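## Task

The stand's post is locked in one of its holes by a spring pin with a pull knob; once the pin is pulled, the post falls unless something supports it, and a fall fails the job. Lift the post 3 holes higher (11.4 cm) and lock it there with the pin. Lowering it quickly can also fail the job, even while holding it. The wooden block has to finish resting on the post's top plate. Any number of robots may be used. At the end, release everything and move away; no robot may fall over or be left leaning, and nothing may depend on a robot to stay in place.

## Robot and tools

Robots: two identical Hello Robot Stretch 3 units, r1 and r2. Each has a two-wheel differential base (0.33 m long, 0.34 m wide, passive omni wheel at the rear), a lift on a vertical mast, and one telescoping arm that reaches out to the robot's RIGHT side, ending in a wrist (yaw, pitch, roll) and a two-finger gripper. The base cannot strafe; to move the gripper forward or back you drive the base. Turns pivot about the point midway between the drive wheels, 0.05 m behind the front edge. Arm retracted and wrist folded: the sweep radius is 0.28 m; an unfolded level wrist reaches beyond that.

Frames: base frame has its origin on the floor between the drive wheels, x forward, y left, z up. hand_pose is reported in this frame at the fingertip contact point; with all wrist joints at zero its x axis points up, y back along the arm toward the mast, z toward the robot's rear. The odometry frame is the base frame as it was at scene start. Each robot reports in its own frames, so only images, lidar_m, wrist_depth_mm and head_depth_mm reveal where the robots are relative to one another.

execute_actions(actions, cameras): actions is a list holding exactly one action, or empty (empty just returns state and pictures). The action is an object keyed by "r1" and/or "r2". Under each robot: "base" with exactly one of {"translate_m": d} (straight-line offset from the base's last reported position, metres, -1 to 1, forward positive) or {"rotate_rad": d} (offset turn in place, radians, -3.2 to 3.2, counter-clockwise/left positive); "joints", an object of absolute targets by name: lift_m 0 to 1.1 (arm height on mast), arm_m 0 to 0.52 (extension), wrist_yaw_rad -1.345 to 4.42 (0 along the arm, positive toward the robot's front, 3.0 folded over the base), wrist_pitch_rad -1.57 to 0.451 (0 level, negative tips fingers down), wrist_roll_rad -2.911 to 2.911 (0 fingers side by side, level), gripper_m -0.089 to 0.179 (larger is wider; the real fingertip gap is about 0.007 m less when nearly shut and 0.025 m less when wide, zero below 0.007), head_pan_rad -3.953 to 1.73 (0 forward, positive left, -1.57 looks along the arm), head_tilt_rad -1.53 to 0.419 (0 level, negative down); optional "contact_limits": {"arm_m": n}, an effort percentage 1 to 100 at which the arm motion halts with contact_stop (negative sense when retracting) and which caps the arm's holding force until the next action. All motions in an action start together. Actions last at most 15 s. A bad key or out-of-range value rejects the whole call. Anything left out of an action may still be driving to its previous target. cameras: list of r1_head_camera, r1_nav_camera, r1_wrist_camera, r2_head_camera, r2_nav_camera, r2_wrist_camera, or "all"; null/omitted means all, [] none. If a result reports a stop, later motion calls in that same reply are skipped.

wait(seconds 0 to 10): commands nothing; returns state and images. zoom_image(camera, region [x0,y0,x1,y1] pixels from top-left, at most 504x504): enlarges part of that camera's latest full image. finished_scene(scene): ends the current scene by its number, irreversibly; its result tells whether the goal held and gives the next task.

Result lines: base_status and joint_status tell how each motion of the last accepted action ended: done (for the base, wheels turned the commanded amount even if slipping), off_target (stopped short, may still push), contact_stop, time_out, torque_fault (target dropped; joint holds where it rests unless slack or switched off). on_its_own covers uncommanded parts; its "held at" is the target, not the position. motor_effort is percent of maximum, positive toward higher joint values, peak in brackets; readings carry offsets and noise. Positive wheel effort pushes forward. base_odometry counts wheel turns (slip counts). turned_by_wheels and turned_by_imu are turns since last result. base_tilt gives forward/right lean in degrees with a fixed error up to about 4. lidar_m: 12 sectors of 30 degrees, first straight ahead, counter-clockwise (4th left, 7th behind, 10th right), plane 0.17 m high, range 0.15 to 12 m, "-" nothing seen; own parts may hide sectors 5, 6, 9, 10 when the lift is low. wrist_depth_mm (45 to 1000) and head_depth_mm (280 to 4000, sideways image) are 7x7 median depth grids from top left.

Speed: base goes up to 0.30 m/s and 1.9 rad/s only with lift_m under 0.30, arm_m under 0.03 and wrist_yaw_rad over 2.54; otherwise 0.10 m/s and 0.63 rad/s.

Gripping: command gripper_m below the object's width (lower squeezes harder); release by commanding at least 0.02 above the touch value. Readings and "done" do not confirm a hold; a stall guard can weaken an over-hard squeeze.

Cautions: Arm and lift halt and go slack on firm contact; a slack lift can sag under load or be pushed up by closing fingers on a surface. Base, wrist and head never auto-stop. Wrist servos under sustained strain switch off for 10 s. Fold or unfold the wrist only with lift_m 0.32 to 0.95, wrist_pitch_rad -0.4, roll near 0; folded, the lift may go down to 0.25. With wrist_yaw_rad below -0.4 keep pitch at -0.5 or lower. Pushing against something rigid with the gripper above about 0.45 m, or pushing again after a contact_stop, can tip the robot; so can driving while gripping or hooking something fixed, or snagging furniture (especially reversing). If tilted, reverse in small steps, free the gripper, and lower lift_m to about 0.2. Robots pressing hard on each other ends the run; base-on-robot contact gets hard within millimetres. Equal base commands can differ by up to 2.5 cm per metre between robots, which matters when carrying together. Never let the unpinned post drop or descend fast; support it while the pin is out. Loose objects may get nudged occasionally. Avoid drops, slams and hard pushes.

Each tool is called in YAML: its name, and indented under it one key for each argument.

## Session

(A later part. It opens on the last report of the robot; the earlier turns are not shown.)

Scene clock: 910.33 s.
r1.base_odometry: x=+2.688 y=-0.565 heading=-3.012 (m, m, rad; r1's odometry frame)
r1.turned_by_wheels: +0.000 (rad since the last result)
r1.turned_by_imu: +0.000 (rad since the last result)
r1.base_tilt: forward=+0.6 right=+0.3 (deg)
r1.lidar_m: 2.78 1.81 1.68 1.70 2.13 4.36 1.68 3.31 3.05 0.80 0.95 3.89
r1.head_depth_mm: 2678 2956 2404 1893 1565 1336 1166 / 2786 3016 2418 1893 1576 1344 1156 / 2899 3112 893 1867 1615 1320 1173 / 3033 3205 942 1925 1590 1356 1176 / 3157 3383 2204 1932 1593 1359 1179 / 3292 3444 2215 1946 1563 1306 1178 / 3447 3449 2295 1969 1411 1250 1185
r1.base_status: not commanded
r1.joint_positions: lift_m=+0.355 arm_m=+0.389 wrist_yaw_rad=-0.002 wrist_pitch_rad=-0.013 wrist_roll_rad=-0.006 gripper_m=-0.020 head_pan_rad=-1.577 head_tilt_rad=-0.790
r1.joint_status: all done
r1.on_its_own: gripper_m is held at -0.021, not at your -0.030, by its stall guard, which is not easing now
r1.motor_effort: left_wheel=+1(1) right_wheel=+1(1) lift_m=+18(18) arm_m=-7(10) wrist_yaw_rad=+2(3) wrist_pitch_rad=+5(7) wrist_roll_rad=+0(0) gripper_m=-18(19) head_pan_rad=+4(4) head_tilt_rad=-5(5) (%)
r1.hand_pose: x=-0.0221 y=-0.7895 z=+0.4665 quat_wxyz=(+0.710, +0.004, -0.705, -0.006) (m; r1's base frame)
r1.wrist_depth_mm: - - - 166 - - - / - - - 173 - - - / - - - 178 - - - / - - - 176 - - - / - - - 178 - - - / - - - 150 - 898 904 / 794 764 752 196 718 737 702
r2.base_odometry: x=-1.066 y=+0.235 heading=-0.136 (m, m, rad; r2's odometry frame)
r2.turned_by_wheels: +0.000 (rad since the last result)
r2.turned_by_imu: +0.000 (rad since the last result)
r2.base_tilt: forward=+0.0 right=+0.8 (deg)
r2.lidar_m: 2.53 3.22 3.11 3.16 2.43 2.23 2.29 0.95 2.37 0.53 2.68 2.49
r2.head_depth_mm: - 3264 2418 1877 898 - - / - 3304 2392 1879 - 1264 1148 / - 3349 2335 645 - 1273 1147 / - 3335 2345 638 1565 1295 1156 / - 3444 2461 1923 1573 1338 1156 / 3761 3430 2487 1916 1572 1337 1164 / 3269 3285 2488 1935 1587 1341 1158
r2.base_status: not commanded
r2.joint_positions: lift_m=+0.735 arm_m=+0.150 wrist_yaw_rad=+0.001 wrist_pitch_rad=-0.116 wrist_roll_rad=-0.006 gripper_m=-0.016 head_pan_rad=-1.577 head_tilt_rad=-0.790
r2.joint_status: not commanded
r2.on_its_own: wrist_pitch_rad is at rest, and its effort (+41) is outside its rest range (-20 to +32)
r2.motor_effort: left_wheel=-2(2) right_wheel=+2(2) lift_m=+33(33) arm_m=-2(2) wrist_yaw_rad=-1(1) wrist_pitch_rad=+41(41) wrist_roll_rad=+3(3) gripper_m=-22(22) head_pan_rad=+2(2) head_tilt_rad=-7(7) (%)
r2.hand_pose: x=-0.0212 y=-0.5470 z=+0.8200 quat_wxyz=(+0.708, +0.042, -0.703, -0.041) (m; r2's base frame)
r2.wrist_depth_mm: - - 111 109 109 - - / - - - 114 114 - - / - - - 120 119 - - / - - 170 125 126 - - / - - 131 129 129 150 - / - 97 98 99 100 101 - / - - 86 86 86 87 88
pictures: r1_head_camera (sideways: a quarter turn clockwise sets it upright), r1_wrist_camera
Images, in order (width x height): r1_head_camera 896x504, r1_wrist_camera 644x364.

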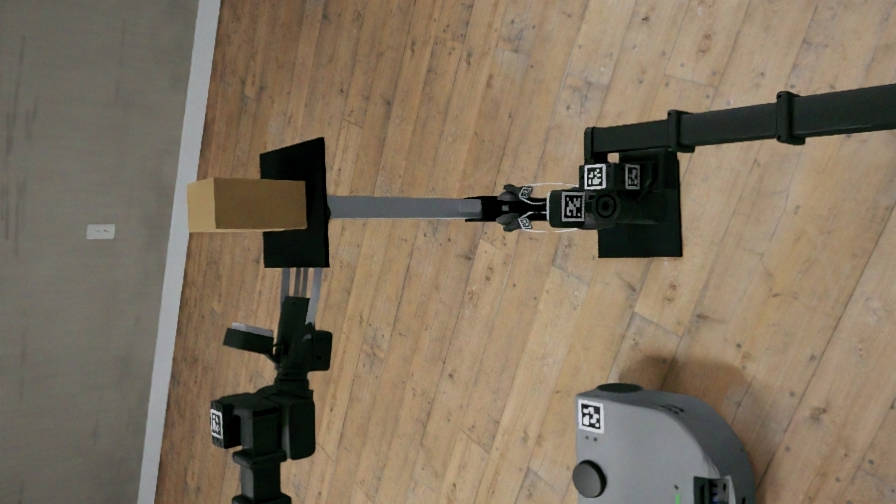

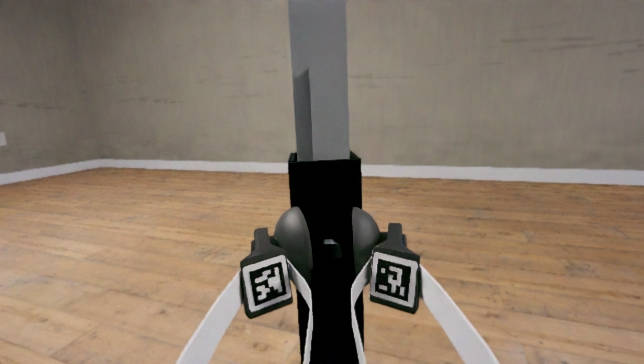

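execute_actions:
  actions:
    - {"r1": {"joints": {"gripper_m": 0.07, "lift_m": 0.352}}, "r2": {"joints": {"lift_m": 0.738}}}
  cameras: ["r1_wrist_camera"]

execute_actions:
  actions:
    - {"r1": {"joints": {"arm_m": 0.399}}}
  cameras: []

execute_actions:
  actions:
    - {"r1": {"joints": {"gripper_m": -0.028}}}
  cameras: ["r1_wrist_camera"]

execute_actions:
  actions:
    - {"r1": {"joints": {"arm_m": 0.391}}}
  cameras: ["r1_wrist_camera", "r1_head_camera"]

Scene clock: 987.77 s.
r1.base_odometry: x=+2.688 y=-0.565 heading=-3.012 (m, m, rad; r1's odometry frame)
r1.turned_by_wheels: +0.000 (rad since the last result)
r1.turned_by_imu: +0.000 (rad since the last result)
r1.base_tilt: forward=+0.6 right=+0.3 (deg)
r1.lidar_m: 2.79 1.81 1.68 1.70 2.11 4.36 1.68 3.32 3.05 0.80 0.95 3.90
r1.head_depth_mm: 2664 2947 2395 1897 1572 1332 1164 / 2768 3045 2412 1915 1574 1346 1164 / 2885 3125 890 1856 1618 1323 1173 / 3005 3211 935 1921 1595 1352 1175 / 3147 3378 2230 1946 1606 1356 1179 / 3271 3462 2212 1952 1570 1310 1186 / 3456 3457 2309 1965 1408 1247 1188
r1.base_status: not commanded
r1.joint_positions: lift_m=+0.352 arm_m=+0.388 wrist_yaw_rad=-0.002 wrist_pitch_rad=-0.019 wrist_roll_rad=-0.006 gripper_m=+0.070 head_pan_rad=-1.577 head_tilt_rad=-0.790
r1.joint_status: all done
r1.motor_effort: left_wheel=+2(2) right_wheel=-2(1) lift_m=+18(16) arm_m=-3(7) wrist_yaw_rad=+3(3) wrist_pitch_rad=+8(8) wrist_roll_rad=+0(0) gripper_m=+0(79) head_pan_rad=+4(4) head_tilt_rad=-6(6) (%)
r1.hand_pose: x=-0.0221 y=-0.7889 z=+0.4620 quat_wxyz=(+0.710, +0.006, -0.705, -0.008) (m; r1's base frame)
r1.wrist_depth_mm: - - - 166 - - - / - - - 171 - - - / - - - 176 - - - / - - - 175 - - - / - - - 180 - - - / - - - 189 876 904 905 / 771 765 749 199 720 698 713
r2.base_odometry: x=-1.066 y=+0.235 heading=-0.136 (m, m, rad; r2's odometry frame)
r2.turned_by_wheels: +0.000 (rad since the last result)
r2.turned_by_imu: -0.001 (rad since the last result)
r2.base_tilt: forward=+0.0 right=+0.8 (deg)
r2.lidar_m: 2.54 3.23 3.12 3.17 2.42 2.24 2.28 0.95 2.37 0.53 2.68 2.49
r2.head_depth_mm: - 3320 2391 1892 901 - - / - 3402 2395 1890 - 1268 1147 / - 3379 2337 642 - 1276 1148 / - 3395 2367 637 1561 1298 1153 / - 3381 2438 1906 1574 1333 1158 / 3742 3475 2487 1902 1581 1339 1157 / 3272 3305 2484 1924 1587 1334 1166
r2.base_status: not commanded
r2.joint_positions: lift_m=+0.737 arm_m=+0.150 wrist_yaw_rad=+0.001 wrist_pitch_rad=-0.119 wrist_roll_rad=-0.006 gripper_m=-0.016 head_pan_rad=-1.577 head_tilt_rad=-0.790
r2.joint_status: all done
r2.on_its_own: wrist_pitch_rad is at rest, and its effort (+41) is outside its rest range (-20 to +32)
r2.motor_effort: left_wheel=-2(3) right_wheel=+1(1) lift_m=+33(32) arm_m=-2(2) wrist_yaw_rad=-2(2) wrist_pitch_rad=+41(42) wrist_roll_rad=+3(3) gripper_m=-22(22) head_pan_rad=+2(2) head_tilt_rad=-6(7) (%)
r2.hand_pose: x=-0.0212 y=-0.5468 z=+0.8218 quat_wxyz=(+0.708, +0.043, -0.703, -0.042) (m; r2's base frame)
r2.wrist_depth_mm: - - 111 109 109 - - / - - - 114 114 - - / - - - 120 119 - - / - - 171 125 126 - - / - - 131 129 129 150 - / - 98 98 99 100 102 - / - - 86 86 86 87 -
pictures: r1_wrist_camera
Images, in order (width x height): r1_wrist_camera 644x364.

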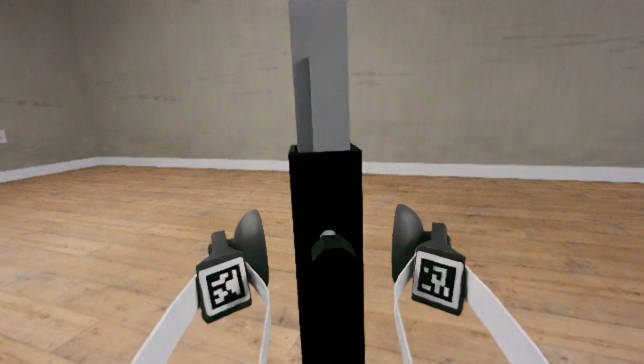

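Scene clock: 988.60 s.
r1.base_odometry: x=+2.688 y=-0.565 heading=-3.012 (m, m, rad; r1's odometry frame)
r1.turned_by_wheels: +0.000 (rad since the last result)
r1.turned_by_imu: +0.000 (rad since the last result)
r1.base_tilt: forward=+0.6 right=+0.2 (deg)
r1.lidar_m: 2.79 1.81 1.68 1.70 2.11 4.36 1.68 3.33 3.05 0.80 0.95 3.90
r1.head_depth_mm: 2657 2933 2387 1902 1566 1335 1165 / 2771 3014 2400 1902 1577 1341 1162 / 2882 3073 890 1853 1647 1318 1173 / 3007 3184 936 1924 1593 1352 1170 / 3164 3380 2209 1935 1599 1357 1178 / 3307 3416 2228 1955 1560 1307 1182 / 3452 3424 2314 1962 1408 1250 1184
r1.base_status: not commanded
r1.joint_positions: lift_m=+0.352 arm_m=+0.399 wrist_yaw_rad=-0.002 wrist_pitch_rad=-0.019 wrist_roll_rad=-0.006 gripper_m=+0.070 head_pan_rad=-1.577 head_tilt_rad=-0.790
r1.joint_status: all done
r1.motor_effort: left_wheel=+2(2) right_wheel=-1(1) lift_m=+18(18) arm_m=+4(4) wrist_yaw_rad=+3(3) wrist_pitch_rad=+8(8) wrist_roll_rad=+0(0) gripper_m=+0(0) head_pan_rad=+4(4) head_tilt_rad=-5(6) (%)
r1.hand_pose: x=-0.0221 y=-0.7994 z=+0.4620 quat_wxyz=(+0.710, +0.006, -0.705, -0.008) (m; r1's base frame)
r1.wrist_depth_mm: - - - 156 - - - / - - - 162 - - - / - - - 165 - - - / - - - 165 - - - / - - - 168 - - - / - - - 176 878 893 883 / 798 745 752 187 726 730 710
r2.base_odometry: x=-1.066 y=+0.235 heading=-0.136 (m, m, rad; r2's odometry frame)
r2.turned_by_wheels: +0.000 (rad since the last result)
r2.turned_by_imu: +0.000 (rad since the last result)
r2.base_tilt: forward=+0.0 right=+0.8 (deg)
r2.lidar_m: 2.53 3.23 3.11 3.18 2.43 2.23 2.29 0.95 2.37 0.53 2.68 2.49
r2.head_depth_mm: - 3316 2379 1875 900 - - / - 3295 2388 1885 - 1263 1147 / - 3337 2328 642 - 1266 1155 / - 3397 2344 635 1564 1301 1148 / - 3421 2461 1910 1571 1336 1167 / 3874 3416 2502 1932 1564 1330 1157 / 3254 3290 2471 1930 1585 1346 1163
r2.base_status: not commanded
r2.joint_positions: lift_m=+0.737 arm_m=+0.150 wrist_yaw_rad=+0.001 wrist_pitch_rad=-0.119 wrist_roll_rad=-0.006 gripper_m=-0.016 head_pan_rad=-1.577 head_tilt_rad=-0.790
r2.joint_status: not commanded
r2.on_its_own: wrist_pitch_rad is at rest, and its effort (+42) is outside its rest range (-20 to +32)
r2.motor_effort: left_wheel=-2(2) right_wheel=+1(1) lift_m=+33(33) arm_m=-2(3) wrist_yaw_rad=-2(2) wrist_pitch_rad=+42(41) wrist_roll_rad=+3(3) gripper_m=-21(22) head_pan_rad=+3(2) head_tilt_rad=-6(6) (%)
r2.hand_pose: x=-0.0212 y=-0.5468 z=+0.8218 quat_wxyz=(+0.708, +0.043, -0.703, -0.042) (m; r2's base frame)
r2.wrist_depth_mm: - - 111 109 109 - - / - - - 114 114 - - / - - - 120 120 - - / - - 170 125 126 - - / - - 131 129 129 150 - / - 98 98 99 100 102 - / - - 86 86 86 87 -
pictures: none
No camera images: the call's "cameras" was empty. Leave "cameras" out to get every camera's image.

Scene clock: 990.07 s.
r1.base_odometry: x=+2.688 y=-0.565 heading=-3.012 (m, m, rad; r1's odometry frame)
r1.turned_by_wheels: +0.000 (rad since the last result)
r1.turned_by_imu: +0.000 (rad since the last result)
r1.base_tilt: forward=+0.6 right=+0.2 (deg)
r1.lidar_m: 2.79 1.80 1.68 1.70 2.11 4.37 1.68 3.33 3.05 0.80 0.95 3.90
r1.head_depth_mm: 2674 2968 2398 1907 1566 1332 1160 / 2778 3014 2408 1918 1577 1345 1168 / 2891 3100 889 1866 1646 1324 1171 / 3031 3216 937 1936 1589 1350 1177 / 3138 3372 2218 1938 1590 1367 1180 / 3315 3409 2219 1947 1566 1311 1181 / 3492 3461 2313 1962 1414 1247 1186
r1.base_status: not commanded
r1.joint_positions: lift_m=+0.352 arm_m=+0.399 wrist_yaw_rad=-0.001 wrist_pitch_rad=-0.020 wrist_roll_rad=-0.006 gripper_m=-0.027 head_pan_rad=-1.577 head_tilt_rad=-0.790
r1.joint_status: all done
r1.motor_effort: left_wheel=+1(1) right_wheel=+0(1) lift_m=+18(18) arm_m=+4(4) wrist_yaw_rad=+1(2) wrist_pitch_rad=+9(9) wrist_roll_rad=+0(0) gripper_m=-23(96) head_pan_rad=+4(3) head_tilt_rad=-5(5) (%)
r1.hand_pose: x=-0.0218 y=-0.7994 z=+0.4617 quat_wxyz=(+0.710, +0.007, -0.705, -0.008) (m; r1's base frame)
r1.wrist_depth_mm: - - - 157 - - - / - - - 161 - - - / - - - 167 - - - / - - - 164 - - - / - - - 170 - - - / - - - 139 924 897 882 / 788 766 730 188 736 693 702
r2.base_odometry: x=-1.066 y=+0.235 heading=-0.136 (m, m, rad; r2's odometry frame)
r2.turned_by_wheels: +0.000 (rad since the last result)
r2.turned_by_imu: +0.000 (rad since the last result)
r2.base_tilt: forward=+0.0 right=+0.8 (deg)
r2.lidar_m: 2.53 3.22 3.11 3.16 2.42 2.23 2.29 0.95 2.37 0.53 2.68 2.50
r2.head_depth_mm: - 3283 2390 1886 899 - - / - 3343 2381 1894 - 1262 1155 / - 3298 2357 643 - 1262 1151 / - 3373 2365 637 1555 1306 1147 / - 3457 2465 1916 1570 1339 1162 / 3787 3414 2459 1912 1575 1344 1163 / 3245 3288 2506 1935 1583 1340 1159
r2.base_status: not commanded
r2.joint_positions: lift_m=+0.737 arm_m=+0.150 wrist_yaw_rad=+0.001 wrist_pitch_rad=-0.119 wrist_roll_rad=-0.006 gripper_m=-0.016 head_pan_rad=-1.577 head_tilt_rad=-0.790
r2.joint_status: not commanded
r2.on_its_own: wrist_pitch_rad is at rest, and its effort (+41) is outside its rest range (-20 to +32)
r2.motor_effort: left_wheel=-2(2) right_wheel=+1(1) lift_m=+33(33) arm_m=-2(2) wrist_yaw_rad=-1(2) wrist_pitch_rad=+41(41) wrist_roll_rad=+3(3) gripper_m=-22(22) head_pan_rad=+2(2) head_tilt_rad=-6(7) (%)
r2.hand_pose: x=-0.0212 y=-0.5468 z=+0.8218 quat_wxyz=(+0.708, +0.043, -0.703, -0.042) (m; r2's base frame)
r2.wrist_depth_mm: - - 111 109 109 - - / - - - 114 114 - - / - - - 120 120 - - / - - 171 125 127 - - / - - 130 129 129 151 - / - 98 98 99 100 102 - / - - 86 86 86 87 -
pictures: r1_wrist_camera
Images, in order (width x height): r1_wrist_camera 644x364.

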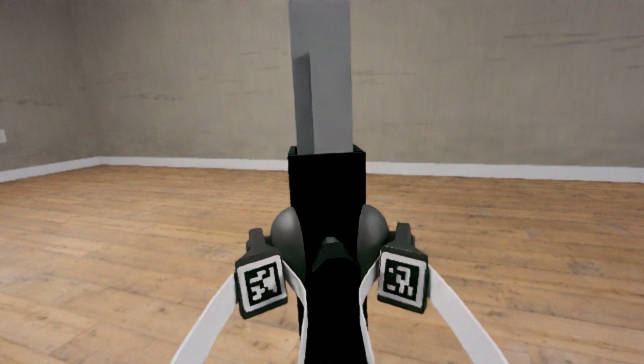

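Scene clock: 990.83 s.
r1.base_odometry: x=+2.688 y=-0.565 heading=-3.012 (m, m, rad; r1's odometry frame)
r1.turned_by_wheels: +0.000 (rad since the last result)
r1.turned_by_imu: +0.000 (rad since the last result)
r1.base_tilt: forward=+0.6 right=+0.3 (deg)
r1.lidar_m: 2.78 1.80 1.68 1.70 2.11 4.37 1.68 3.32 3.05 0.80 0.95 3.91
r1.head_depth_mm: 2681 2933 2390 1891 1575 1339 1163 / 2780 3009 2412 1895 1577 1345 1164 / 2899 3085 889 1856 1619 1317 1175 / 3018 3221 933 1924 1598 1354 1176 / 3152 3371 2214 1931 1596 1355 1177 / 3292 3402 2212 1941 1556 1303 1185 / 3471 3462 2307 1971 1407 1244 1184
r1.base_status: not commanded
r1.joint_positions: lift_m=+0.352 arm_m=+0.392 wrist_yaw_rad=-0.001 wrist_pitch_rad=-0.017 wrist_roll_rad=-0.006 gripper_m=-0.024 head_pan_rad=-1.577 head_tilt_rad=-0.790
r1.joint_status: all done
r1.motor_effort: left_wheel=+0(1) right_wheel=+1(2) lift_m=+18(18) arm_m=-10(11) wrist_yaw_rad=+1(2) wrist_pitch_rad=+7(8) wrist_roll_rad=+0(0) gripper_m=-20(23) head_pan_rad=+4(3) head_tilt_rad=-6(6) (%)
r1.hand_pose: x=-0.0218 y=-0.7926 z=+0.4625 quat_wxyz=(+0.710, +0.006, -0.705, -0.007) (m; r1's base frame)
r1.wrist_depth_mm: - - - 163 - - - / - - - 168 - - - / - - - 172 - - - / - - - 172 - - - / - - - 175 - - - / - - - 183 - 925 924 / 774 771 748 194 732 720 706
r2.base_odometry: x=-1.066 y=+0.235 heading=-0.136 (m, m, rad; r2's odometry frame)
r2.turned_by_wheels: +0.000 (rad since the last result)
r2.turned_by_imu: +0.000 (rad since the last result)
r2.base_tilt: forward=+0.0 right=+0.8 (deg)
r2.lidar_m: 2.53 3.21 3.12 3.17 2.42 2.24 2.29 0.95 2.37 0.53 2.68 2.49
r2.head_depth_mm: - 3288 2383 1866 900 - - / - 3327 2422 1884 - 1274 1148 / - 3315 2337 644 - 1263 1148 / - 3382 2355 636 1563 1295 1153 / - 3409 2467 1918 1558 1327 1156 / 3734 3462 2429 1924 1573 1338 1160 / 3306 3243 2513 1946 1579 1347 1159
r2.base_status: not commanded
r2.joint_positions: lift_m=+0.737 arm_m=+0.150 wrist_yaw_rad=+0.001 wrist_pitch_rad=-0.119 wrist_roll_rad=-0.006 gripper_m=-0.016 head_pan_rad=-1.577 head_tilt_rad=-0.790
r2.joint_status: not commanded
r2.on_its_own: wrist_pitch_rad is at rest, and its effort (+41) is outside its rest range (-20 to +32)
r2.motor_effort: left_wheel=-2(2) right_wheel=+1(1) lift_m=+33(33) arm_m=-1(2) wrist_yaw_rad=-2(2) wrist_pitch_rad=+41(42) wrist_roll_rad=+3(3) gripper_m=-21(22) head_pan_rad=+2(2) head_tilt_rad=-7(7) (%)
r2.hand_pose: x=-0.0212 y=-0.5468 z=+0.8218 quat_wxyz=(+0.708, +0.043, -0.703, -0.042) (m; r2's base frame)
r2.wrist_depth_mm: - - 112 109 109 - - / - - - 114 114 - - / - - - 119 120 - - / - - 171 125 126 - - / - - 131 129 129 150 - / - 97 98 99 100 102 - / - - 86 86 86 87 -
pictures: r1_head_camera (sideways: a quarter turn clockwise sets it upright), r1_wrist_camera
Images, in order (width x height): r1_head_camera 896x504, r1_wrist_camera 644x364.

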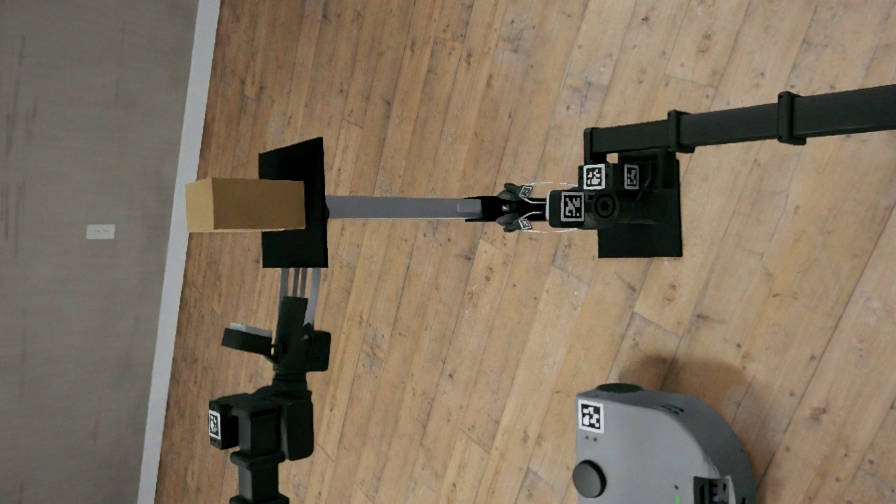

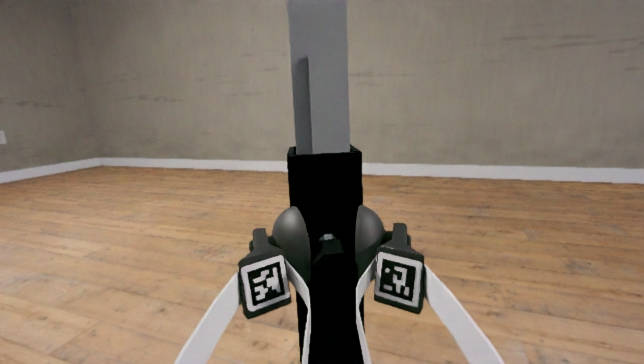

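execute_actions:
  actions: []

Scene clock: 1019.67 s.
r1.base_odometry: x=+2.688 y=-0.565 heading=-3.012 (m, m, rad; r1's odometry frame)
r1.turned_by_wheels: +0.000 (rad since the last result)
r1.turned_by_imu: +0.000 (rad since the last result)
r1.base_tilt: forward=+0.7 right=+0.3 (deg)
r1.lidar_m: 2.78 1.81 1.68 1.69 2.12 4.37 1.68 3.32 3.05 0.80 0.95 3.91
r1.head_depth_mm: 2674 2932 2394 1886 1567 1339 1161 / 2764 2995 2407 1907 1576 1343 1162 / 2913 3135 890 1865 1619 1319 1175 / 2992 3232 933 1917 1591 1352 1175 / 3169 3358 2213 1940 1589 1359 1179 / 3296 3413 2230 1947 1559 1305 1180 / 3468 3433 2301 1961 1409 1252 1182
r1.base_status: not commanded
r1.joint_positions: lift_m=+0.352 arm_m=+0.392 wrist_yaw_rad=-0.001 wrist_pitch_rad=-0.017 wrist_roll_rad=-0.006 gripper_m=-0.024 head_pan_rad=-1.577 head_tilt_rad=-0.790
r1.joint_status: all done
r1.motor_effort: left_wheel=+0(1) right_wheel=+2(2) lift_m=+19(18) arm_m=-10(11) wrist_yaw_rad=+1(2) wrist_pitch_rad=+7(8) wrist_roll_rad=+0(0) gripper_m=-20(23) head_pan_rad=+3(3) head_tilt_rad=-6(6) (%)
r1.hand_pose: x=-0.0218 y=-0.7926 z=+0.4625 quat_wxyz=(+0.710, +0.006, -0.705, -0.007) (m; r1's base frame)
r1.wrist_depth_mm: - - - 163 - - - / - - - 169 - - - / - - - 174 - - - / - - - 171 - - - / - - - 175 - - - / - - - 184 - 890 877 / 791 771 750 195 714 713 699
r2.base_odometry: x=-1.066 y=+0.235 heading=-0.136 (m, m, rad; r2's odometry frame)
r2.turned_by_wheels: +0.000 (rad since the last result)
r2.turned_by_imu: -0.001 (rad since the last result)
r2.base_tilt: forward=+0.1 right=+0.8 (deg)
r2.lidar_m: 2.53 3.23 3.11 3.16 2.42 2.23 2.28 0.95 2.37 0.53 2.68 2.50
r2.head_depth_mm: - 3300 2404 1883 900 - - / - 3318 2400 1874 - 1266 1139 / - 3361 2309 643 - 1268 1155 / - 3343 2365 637 1558 1304 1153 / - 3451 2446 1911 1578 1333 1152 / 3761 3456 2490 1909 1581 1333 1159 / 3314 3291 2473 1929 1585 1336 1164
r2.base_status: not commanded
r2.joint_positions: lift_m=+0.737 arm_m=+0.150 wrist_yaw_rad=+0.001 wrist_pitch_rad=-0.119 wrist_roll_rad=-0.006 gripper_m=-0.016 head_pan_rad=-1.577 head_tilt_rad=-0.790
r2.joint_status: not commanded
r2.on_its_own: wrist_pitch_rad is at rest, and its effort (+42) is outside its rest range (-20 to +32)
r2.motor_effort: left_wheel=-2(2) right_wheel=+1(1) lift_m=+33(33) arm_m=-2(2) wrist_yaw_rad=-1(2) wrist_pitch_rad=+42(42) wrist_roll_rad=+3(3) gripper_m=-22(22) head_pan_rad=+2(2) head_tilt_rad=-7(7) (%)
r2.hand_pose: x=-0.0212 y=-0.5468 z=+0.8218 quat_wxyz=(+0.708, +0.043, -0.703, -0.042) (m; r2's base frame)
r2.wrist_depth_mm: - - 111 109 109 - - / - - - 114 114 - - / - - - 120 119 - - / - - 171 126 126 - - / - - 131 129 129 150 - / - 98 98 99 101 102 - / - - 86 86 86 87 -
pictures: r1_head_camera (sideways: a quarter turn clockwise sets it upright), r1_nav_camera (sideways: a quarter turn counterclockwise sets it upright), r1_wrist_camera, r2_head_camera (sideways: a quarter turn clockwise sets it upright), r2_nav_camera (sideways: a quarter turn counterclockwise sets it upright), r2_wrist_camera
Images, in order (width x height): r1_head_camera 896x504, r1_nav_camera 672x504, r1_wrist_camera 644x364, r2_head_camera 896x504, r2_nav_camera 672x504, r2_wrist_camera 644x364.

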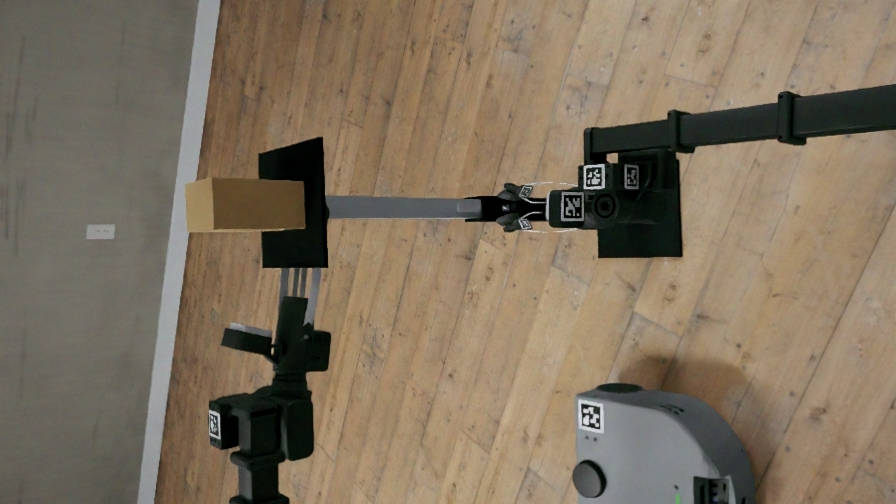

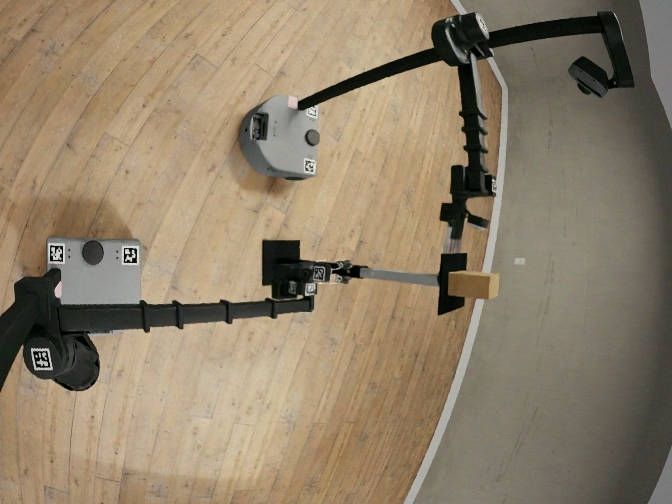

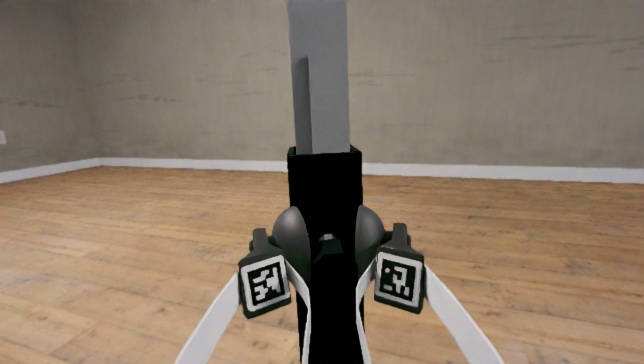

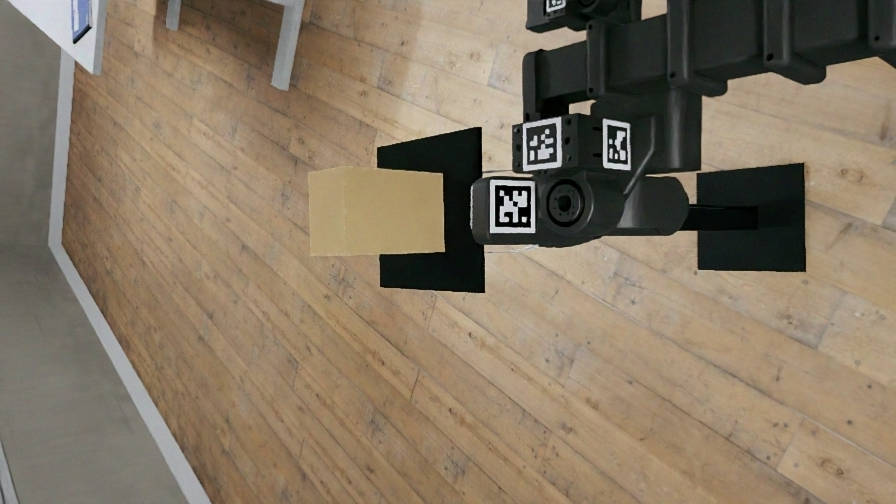

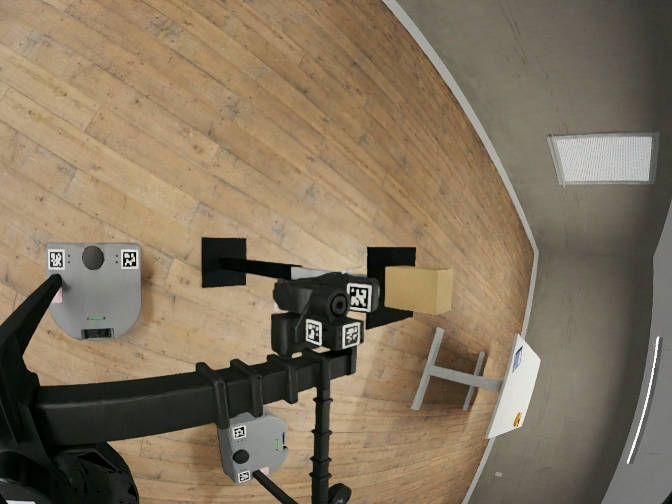

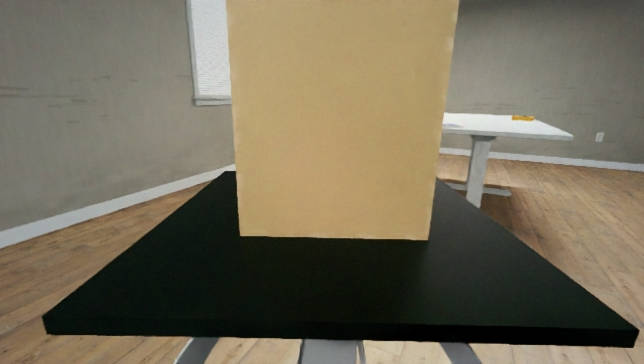

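zoom_image:
  camera: "r1_wrist_camera"
  region: [230, 140, 430, 340]

zoom_image:
  camera: "r1_head_camera"
  region: [440, 150, 600, 270]

Region (230, 140, 430, 340) of r1_wrist_camera's 644x364 image, scaled by 2.520.

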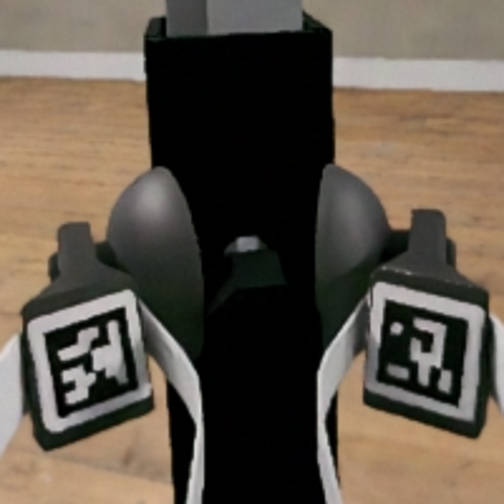

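Region (440, 150, 600, 270) of r1_head_camera's 896x504 image, scaled by 3.150, with more detail than that image has; it fills the top 378 rows of this view, and the rest is white.

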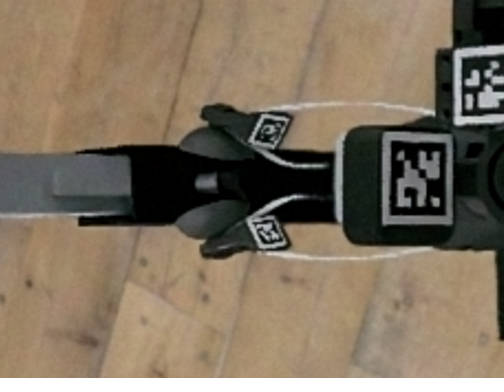

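execute_actions:
  actions:
    - {"r1": {"joints": {"gripper_m": 0.07, "arm_m": 0.31}}}
  cameras: ["r1_wrist_camera"]

execute_actions:
  actions:
    - {"r1": {"base": {"translate_m": -0.29}, "joints": {"wrist_yaw_rad": 1.15, "head_pan_rad": -1.2, "gripper_m": 0.042}}}
  cameras: ["r1_wrist_camera", "r1_head_camera"]

Scene clock: 1141.47 s.
r1.base_odometry: x=+2.688 y=-0.565 heading=-3.012 (m, m, rad; r1's odometry frame)
r1.turned_by_wheels: +0.000 (rad since the last result)
r1.turned_by_imu: +0.000 (rad since the last result)
r1.base_tilt: forward=+0.6 right=+0.2 (deg)
r1.lidar_m: 2.78 1.80 1.68 1.70 2.12 4.39 1.69 3.32 3.05 0.80 0.95 3.91
r1.head_depth_mm: 2677 2926 2387 1887 1571 1332 1163 / 2784 3023 2407 1910 1575 1354 1194 / 2871 3110 891 1865 1547 1288 1166 / 3001 3182 934 1933 1581 1348 1175 / 3160 3360 2210 1936 1596 1352 1179 / 3304 3431 2230 1945 1555 1309 1182 / 3449 3463 2328 1962 1415 1247 1189
r1.base_status: not commanded
r1.joint_positions: lift_m=+0.352 arm_m=+0.310 wrist_yaw_rad=-0.002 wrist_pitch_rad=-0.019 wrist_roll_rad=-0.006 gripper_m=+0.070 head_pan_rad=-1.577 head_tilt_rad=-0.790
r1.joint_status: all done
r1.motor_effort: left_wheel=+1(1) right_wheel=-1(2) lift_m=+18(18) arm_m=-3(11) wrist_yaw_rad=+2(6) wrist_pitch_rad=+8(8) wrist_roll_rad=+0(0) gripper_m=+0(79) head_pan_rad=+4(4) head_tilt_rad=-5(5) (%)
r1.hand_pose: x=-0.0220 y=-0.7110 z=+0.4619 quat_wxyz=(+0.710, +0.006, -0.705, -0.008) (m; r1's base frame)
r1.wrist_depth_mm: - - - - - - - / - - - - - - - / - - - - - - - / - - - 257 - - - / - - - 269 - - - / - - - 278 904 924 886 / 766 757 733 292 724 719 708
r2.base_odometry: x=-1.066 y=+0.235 heading=-0.136 (m, m, rad; r2's odometry frame)
r2.turned_by_wheels: +0.000 (rad since the last result)
r2.turned_by_imu: -0.001 (rad since the last result)
r2.base_tilt: forward=+0.0 right=+0.8 (deg)
r2.lidar_m: 2.53 3.19 3.11 3.18 2.43 2.23 2.29 0.95 2.37 0.53 2.68 2.49
r2.head_depth_mm: - 3262 2411 1897 1577 - - / - 3291 2407 1877 - 1268 1146 / - 3356 2340 642 - 1266 1151 / - 3391 2348 636 1569 1298 1151 / - 3361 2442 1917 1571 1329 1155 / 3791 3502 2460 1924 1573 1335 1159 / 3293 3259 2485 1948 1578 1343 1158
r2.base_status: not commanded
r2.joint_positions: lift_m=+0.737 arm_m=+0.150 wrist_yaw_rad=+0.001 wrist_pitch_rad=-0.119 wrist_roll_rad=-0.006 gripper_m=-0.016 head_pan_rad=-1.577 head_tilt_rad=-0.790
r2.joint_status: not commanded
r2.on_its_own: wrist_pitch_rad is at rest, and its effort (+41) is outside its rest range (-20 to +32)
r2.motor_effort: left_wheel=-2(2) right_wheel=+1(1) lift_m=+33(33) arm_m=-2(2) wrist_yaw_rad=-1(2) wrist_pitch_rad=+41(42) wrist_roll_rad=+3(3) gripper_m=-21(21) head_pan_rad=+2(2) head_tilt_rad=-6(7) (%)
r2.hand_pose: x=-0.0212 y=-0.5468 z=+0.8218 quat_wxyz=(+0.708, +0.043, -0.703, -0.042) (m; r2's base frame)
r2.wrist_depth_mm: - - 111 110 109 - - / - - - 114 114 - - / - - - 119 119 - - / - - 171 125 126 - - / - - 131 129 129 150 - / - 98 98 99 100 101 - / - - 86 86 86 87 -
pictures: r1_wrist_camera
Images, in order (width x height): r1_wrist_camera 644x364.

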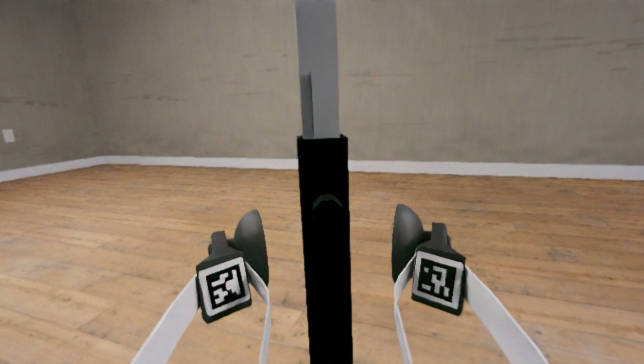

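Scene clock: 1145.50 s.
r1.base_odometry: x=+2.976 y=-0.527 heading=-3.012 (m, m, rad; r1's odometry frame)
r1.turned_by_wheels: +0.000 (rad since the last result)
r1.turned_by_imu: -0.001 (rad since the last result)
r1.base_tilt: forward=+0.7 right=+0.2 (deg)
r1.lidar_m: 2.97 1.95 1.79 1.81 2.25 4.51 1.39 3.22 2.96 2.98 0.84 1.14
r1.head_depth_mm: 2921 3102 2397 1880 1566 1402 1166 / 3171 3288 2327 1917 1573 1287 1163 / 3476 2846 963 1868 1535 1323 1169 / 3767 3387 2266 1933 1596 1354 1178 / - 3348 2385 1939 1580 1356 1181 / - 917 2496 1947 1475 1360 1181 / - 3127 2505 1967 1431 1368 1188
r1.base_status: done
r1.joint_positions: lift_m=+0.352 arm_m=+0.310 wrist_yaw_rad=+1.147 wrist_pitch_rad=-0.019 wrist_roll_rad=-0.006 gripper_m=+0.042 head_pan_rad=-1.207 head_tilt_rad=-0.790
r1.joint_status: all done
r1.motor_effort: left_wheel=+2(4) right_wheel=-1(4) lift_m=+18(18) arm_m=-3(3) wrist_yaw_rad=+3(3) wrist_pitch_rad=+8(8) wrist_roll_rad=+0(0) gripper_m=+0(79) head_pan_rad=+4(29) head_tilt_rad=-5(6) (%)
r1.hand_pose: x=+0.2117 y=-0.5604 z=+0.4619 quat_wxyz=(+0.600, +0.388, -0.588, +0.379) (m; r1's base frame)
r1.wrist_depth_mm: - - - - - - - / - - - - - - - / - - - - - - - / - - - - - 323 - / - - - - - 339 - / - - - 698 - 343 883 / 781 745 712 720 738 342 711
r2.base_odometry: x=-1.066 y=+0.235 heading=-0.136 (m, m, rad; r2's odometry frame)
r2.turned_by_wheels: +0.000 (rad since the last result)
r2.turned_by_imu: -0.001 (rad since the last result)
r2.base_tilt: forward=+0.1 right=+0.8 (deg)
r2.lidar_m: 2.53 3.20 3.12 3.17 2.42 2.23 2.29 1.13 2.37 0.53 2.68 2.49
r2.head_depth_mm: - 3312 2391 1776 1479 - - / - 3368 2408 1904 - 1262 1151 / - 3379 2359 642 - 1265 1144 / - 3376 2340 636 1553 1300 1153 / - 3446 2462 1899 1573 1332 1154 / 3760 3446 2460 1918 1578 1339 1163 / 3262 3263 2455 1942 1584 1335 1165
r2.base_status: not commanded
r2.joint_positions: lift_m=+0.737 arm_m=+0.150 wrist_yaw_rad=+0.001 wrist_pitch_rad=-0.119 wrist_roll_rad=-0.006 gripper_m=-0.016 head_pan_rad=-1.577 head_tilt_rad=-0.790
r2.joint_status: not commanded
r2.on_its_own: wrist_pitch_rad is at rest, and its effort (+41) is outside its rest range (-20 to +32)
r2.motor_effort: left_wheel=-2(2) right_wheel=+2(1) lift_m=+33(33) arm_m=-2(3) wrist_yaw_rad=-1(2) wrist_pitch_rad=+41(41) wrist_roll_rad=+3(3) gripper_m=-21(21) head_pan_rad=+2(3) head_tilt_rad=-7(6) (%)
r2.hand_pose: x=-0.0212 y=-0.5468 z=+0.8218 quat_wxyz=(+0.708, +0.043, -0.703, -0.042) (m; r2's base frame)
r2.wrist_depth_mm: - - 111 109 109 - - / - - - 114 114 - - / - - - 119 120 - - / - - 171 126 126 - - / - - 131 129 129 151 - / - 98 99 100 101 101 570 / - - 86 86 86 87 435
pictures: r1_head_camera (sideways: a quarter turn clockwise sets it upright), r1_wrist_camera
Images, in order (width x height): r1_head_camera 896x504, r1_wrist_camera 644x364.

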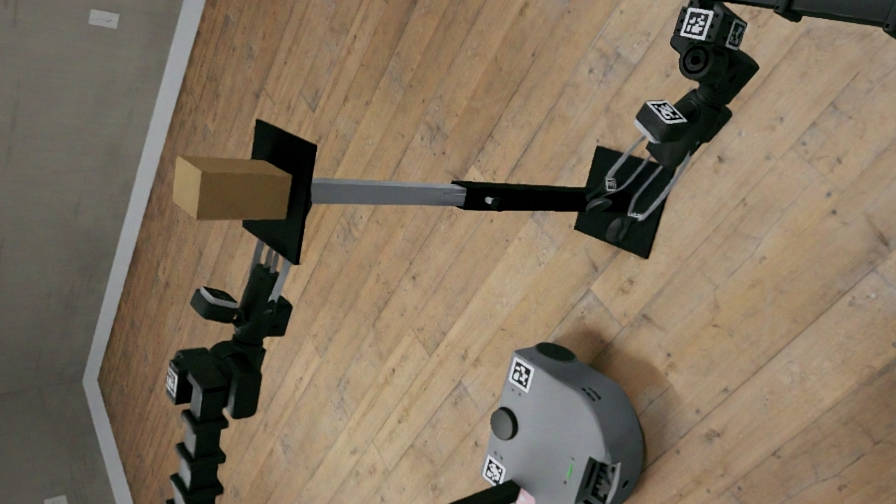

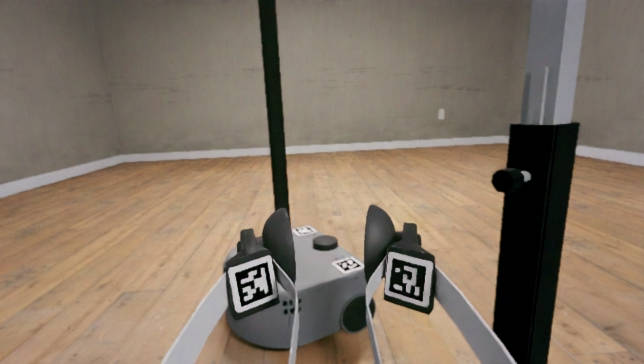

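execute_actions:
  actions:
    - {"r1": {"joints": {"arm_m": 0.508}}}
  cameras: ["r1_wrist_camera", "r1_head_camera"]

Scene clock: 1155.40 s.
r1.base_odometry: x=+2.976 y=-0.527 heading=-3.012 (m, m, rad; r1's odometry frame)
r1.turned_by_wheels: +0.000 (rad since the last result)
r1.turned_by_imu: +0.000 (rad since the last result)
r1.base_tilt: forward=+0.6 right=+0.3 (deg)
r1.lidar_m: 2.96 1.95 1.79 1.80 2.26 4.49 1.39 3.20 2.96 2.97 0.84 1.14
r1.head_depth_mm: 2920 3107 2389 1888 1644 1339 1174 / 3160 3275 2334 1899 1542 1340 1165 / 3429 2858 962 1857 1471 1349 1172 / 3817 3365 2258 1938 1591 1354 1180 / - 3356 2382 1933 1578 1355 1176 / - 915 2480 1944 1473 1363 1185 / - 3104 2517 1960 1436 1365 1184
r1.base_status: not commanded
r1.joint_positions: lift_m=+0.352 arm_m=+0.508 wrist_yaw_rad=+1.148 wrist_pitch_rad=-0.019 wrist_roll_rad=-0.006 gripper_m=+0.042 head_pan_rad=-1.207 head_tilt_rad=-0.790
r1.joint_status: all done
r1.motor_effort: left_wheel=+2(2) right_wheel=-2(1) lift_m=+18(18) arm_m=+4(4) wrist_yaw_rad=+2(3) wrist_pitch_rad=+8(8) wrist_roll_rad=+0(0) gripper_m=+0(0) head_pan_rad=+4(4) head_tilt_rad=-6(5) (%)
r1.hand_pose: x=+0.2118 y=-0.7577 z=+0.4619 quat_wxyz=(+0.600, +0.389, -0.588, +0.379) (m; r1's base frame)
r1.wrist_depth_mm: - - - - - - - / - - - - - - - / - - - - - - - / - - - - 228 - - / - - - 241 - - - / - 878 731 851 - 909 891 / 778 660 614 684 656 718 702
r2.base_odometry: x=-1.066 y=+0.235 heading=-0.136 (m, m, rad; r2's odometry frame)
r2.turned_by_wheels: +0.000 (rad since the last result)
r2.turned_by_imu: -0.002 (rad since the last result)
r2.base_tilt: forward=+0.1 right=+0.8 (deg)
r2.lidar_m: 2.53 3.20 3.10 3.16 2.42 2.23 2.29 1.13 2.37 0.53 2.68 2.49
r2.head_depth_mm: - 3300 2393 1816 1588 - - / - 3266 2392 1119 - 1264 1142 / - 3308 2344 642 - 1269 1150 / - 3387 2357 637 1569 1302 1156 / - 3435 2445 1925 1568 1329 1153 / 3731 3470 2493 1914 1575 1337 1160 / 3260 3309 2491 1938 1578 1349 1157
r2.base_status: not commanded
r2.joint_positions: lift_m=+0.737 arm_m=+0.150 wrist_yaw_rad=+0.001 wrist_pitch_rad=-0.119 wrist_roll_rad=-0.006 gripper_m=-0.016 head_pan_rad=-1.577 head_tilt_rad=-0.790
r2.joint_status: not commanded
r2.on_its_own: wrist_pitch_rad is at rest, and its effort (+41) is outside its rest range (-20 to +32)
r2.motor_effort: left_wheel=-2(2) right_wheel=+2(1) lift_m=+33(33) arm_m=-2(2) wrist_yaw_rad=-2(2) wrist_pitch_rad=+41(42) wrist_roll_rad=+3(3) gripper_m=-22(21) head_pan_rad=+2(2) head_tilt_rad=-7(6) (%)
r2.hand_pose: x=-0.0212 y=-0.5468 z=+0.8218 quat_wxyz=(+0.708, +0.043, -0.703, -0.042) (m; r2's base frame)
r2.wrist_depth_mm: - - 112 109 109 - - / - - - 115 114 - - / - - - 119 120 - - / - - 171 126 126 - - / - - 131 129 129 150 - / - 98 98 99 101 102 573 / - - 86 86 86 87 -
pictures: r1_head_camera (sideways: a quarter turn clockwise sets it upright), r1_wrist_camera
Images, in order (width x height): r1_head_camera 896x504, r1_wrist_camera 644x364.

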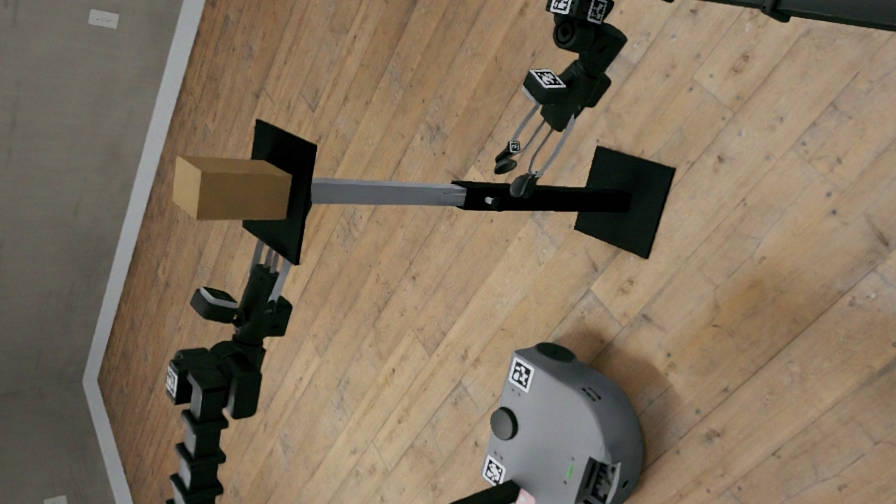

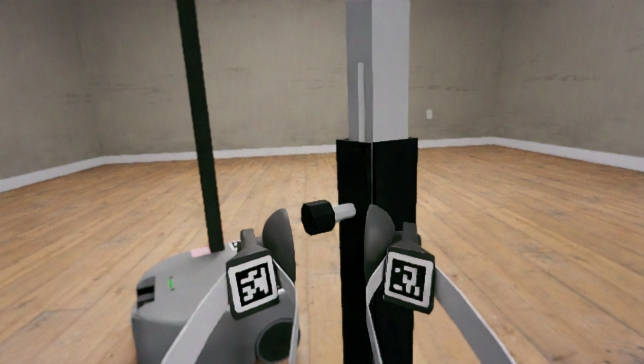

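zoom_image:
  camera: "r1_wrist_camera"
  region: [240, 130, 440, 290]

Region (240, 130, 440, 290) of r1_wrist_camera's 644x364 image, scaled by 2.520; it fills the top 403 rows of this view, and the rest is white.

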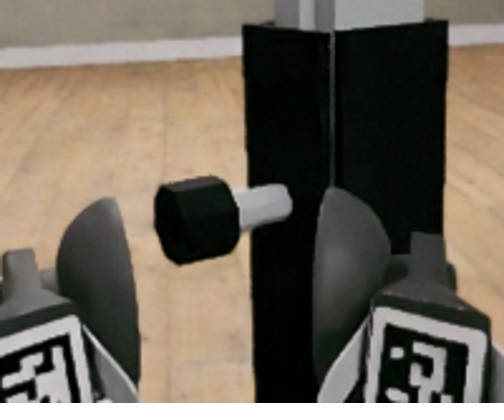

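execute_actions:
  actions:
    - {"r1": {"base": {"translate_m": 0.026}, "joints": {"wrist_yaw_rad": 1.10, "gripper_m": 0.037}}}
  cameras: ["r1_wrist_camera", "r1_head_camera"]

zoom_image:
  camera: "r1_wrist_camera"
  region: [240, 130, 440, 290]

zoom_image:
  camera: "r1_head_camera"
  region: [440, 130, 600, 250]

Scene clock: 1247.60 s.
r1.base_odometry: x=+2.950 y=-0.530 heading=-3.012 (m, m, rad; r1's odometry frame)
r1.turned_by_wheels: +0.000 (rad since the last result)
r1.turned_by_imu: +0.000 (rad since the last result)
r1.base_tilt: forward=+0.6 right=+0.3 (deg)
r1.lidar_m: 2.95 1.93 1.78 1.79 2.24 4.53 1.42 3.21 2.96 0.86 0.83 1.17
r1.head_depth_mm: 2942 3087 2390 1895 1646 1333 1179 / 3173 3284 2316 1901 1523 1342 1164 / 3492 3163 942 1852 1497 1348 1171 / 3795 3349 2270 1932 1595 1350 1178 / - 3220 2352 1934 1555 1357 1181 / - 913 2477 1952 1441 1361 1182 / - 2967 2482 1962 1438 1365 1188
r1.base_status: done
r1.joint_positions: lift_m=+0.352 arm_m=+0.508 wrist_yaw_rad=+1.103 wrist_pitch_rad=-0.019 wrist_roll_rad=-0.006 gripper_m=+0.037 head_pan_rad=-1.207 head_tilt_rad=-0.790
r1.joint_status: all done
r1.motor_effort: left_wheel=+2(5) right_wheel=-2(2) lift_m=+18(18) arm_m=+4(4) wrist_yaw_rad=-4(4) wrist_pitch_rad=+8(8) wrist_roll_rad=+0(0) gripper_m=-1(33) head_pan_rad=+3(4) head_tilt_rad=-6(5) (%)
r1.hand_pose: x=+0.2069 y=-0.7681 z=+0.4619 quat_wxyz=(+0.608, +0.375, -0.596, +0.366) (m; r1's base frame)
r1.wrist_depth_mm: - - - - 189 - - / - - - - - - - / - - - - - - - / - - - - 204 - - / - - - 199 - - - / - 746 722 896 - 911 890 / 782 563 597 693 231 714 711
r2.base_odometry: x=-1.066 y=+0.235 heading=-0.136 (m, m, rad; r2's odometry frame)
r2.turned_by_wheels: +0.000 (rad since the last result)
r2.turned_by_imu: -0.001 (rad since the last result)
r2.base_tilt: forward=+0.0 right=+0.8 (deg)
r2.lidar_m: 2.53 3.22 3.12 3.18 2.42 2.23 2.29 1.11 2.37 0.53 2.69 2.50
r2.head_depth_mm: - 3323 2381 1759 1588 - - / - 3351 2434 1114 - 1269 1149 / - 3297 2320 643 - 1271 1148 / - 3390 2338 634 1565 1309 1155 / - 3370 2443 1923 1581 1335 1160 / 3789 3419 2469 1914 1581 1328 1154 / 3291 3222 2500 1924 1578 1339 1166
r2.base_status: not commanded
r2.joint_positions: lift_m=+0.737 arm_m=+0.150 wrist_yaw_rad=+0.001 wrist_pitch_rad=-0.119 wrist_roll_rad=-0.006 gripper_m=-0.016 head_pan_rad=-1.577 head_tilt_rad=-0.790
r2.joint_status: not commanded
r2.on_its_own: wrist_pitch_rad is at rest, and its effort (+42) is outside its rest range (-20 to +32)
r2.motor_effort: left_wheel=-2(2) right_wheel=+2(1) lift_m=+33(33) arm_m=-2(2) wrist_yaw_rad=-1(2) wrist_pitch_rad=+42(41) wrist_roll_rad=+3(3) gripper_m=-22(22) head_pan_rad=+2(2) head_tilt_rad=-7(7) (%)
r2.hand_pose: x=-0.0212 y=-0.5468 z=+0.8218 quat_wxyz=(+0.708, +0.043, -0.703, -0.042) (m; r2's base frame)
r2.wrist_depth_mm: - - 111 109 109 - - / - - - 114 114 - - / - - - 119 119 - - / - - 170 125 127 - - / - - 131 129 129 151 - / - 98 98 99 100 102 - / - - 86 86 86 87 551
pictures: r1_head_camera (sideways: a quarter turn clockwise sets it upright), r1_wrist_camera
Images, in order (width x height): r1_head_camera 896x504, r1_wrist_camera 644x364.

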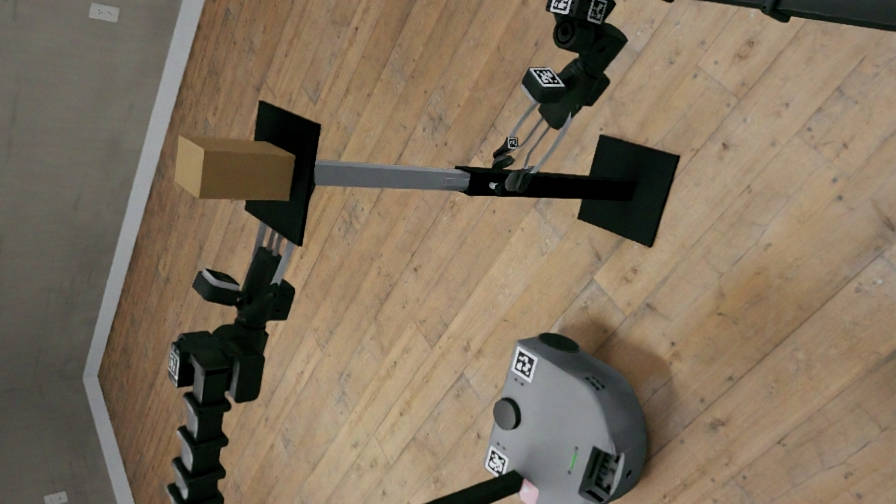

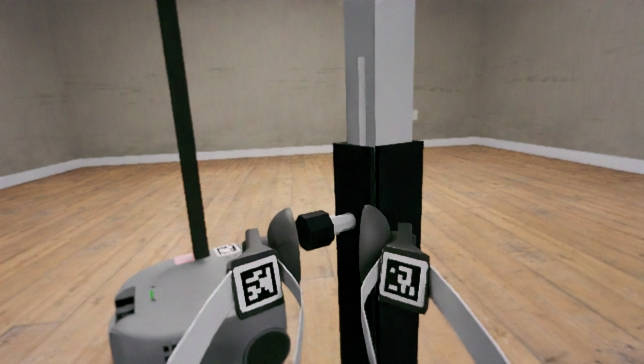

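Region (240, 130, 440, 290) of r1_wrist_camera's 644x364 image, scaled by 2.520; it fills the top 403 rows of this view, and the rest is white.

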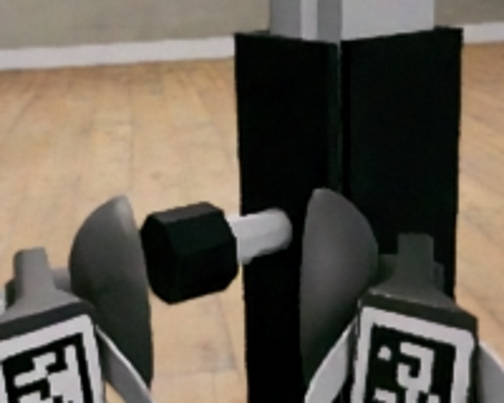

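Region (440, 130, 600, 250) of r1_head_camera's 896x504 image, scaled by 3.150, with more detail than that image has; it fills the top 378 rows of this view, and the rest is white.

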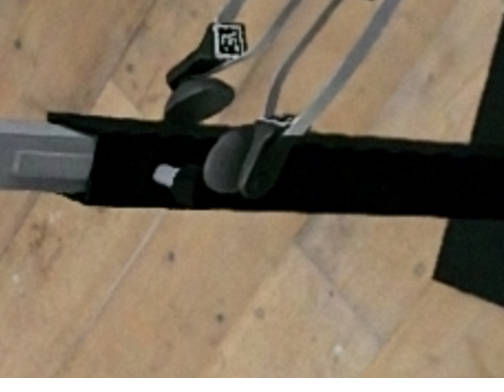

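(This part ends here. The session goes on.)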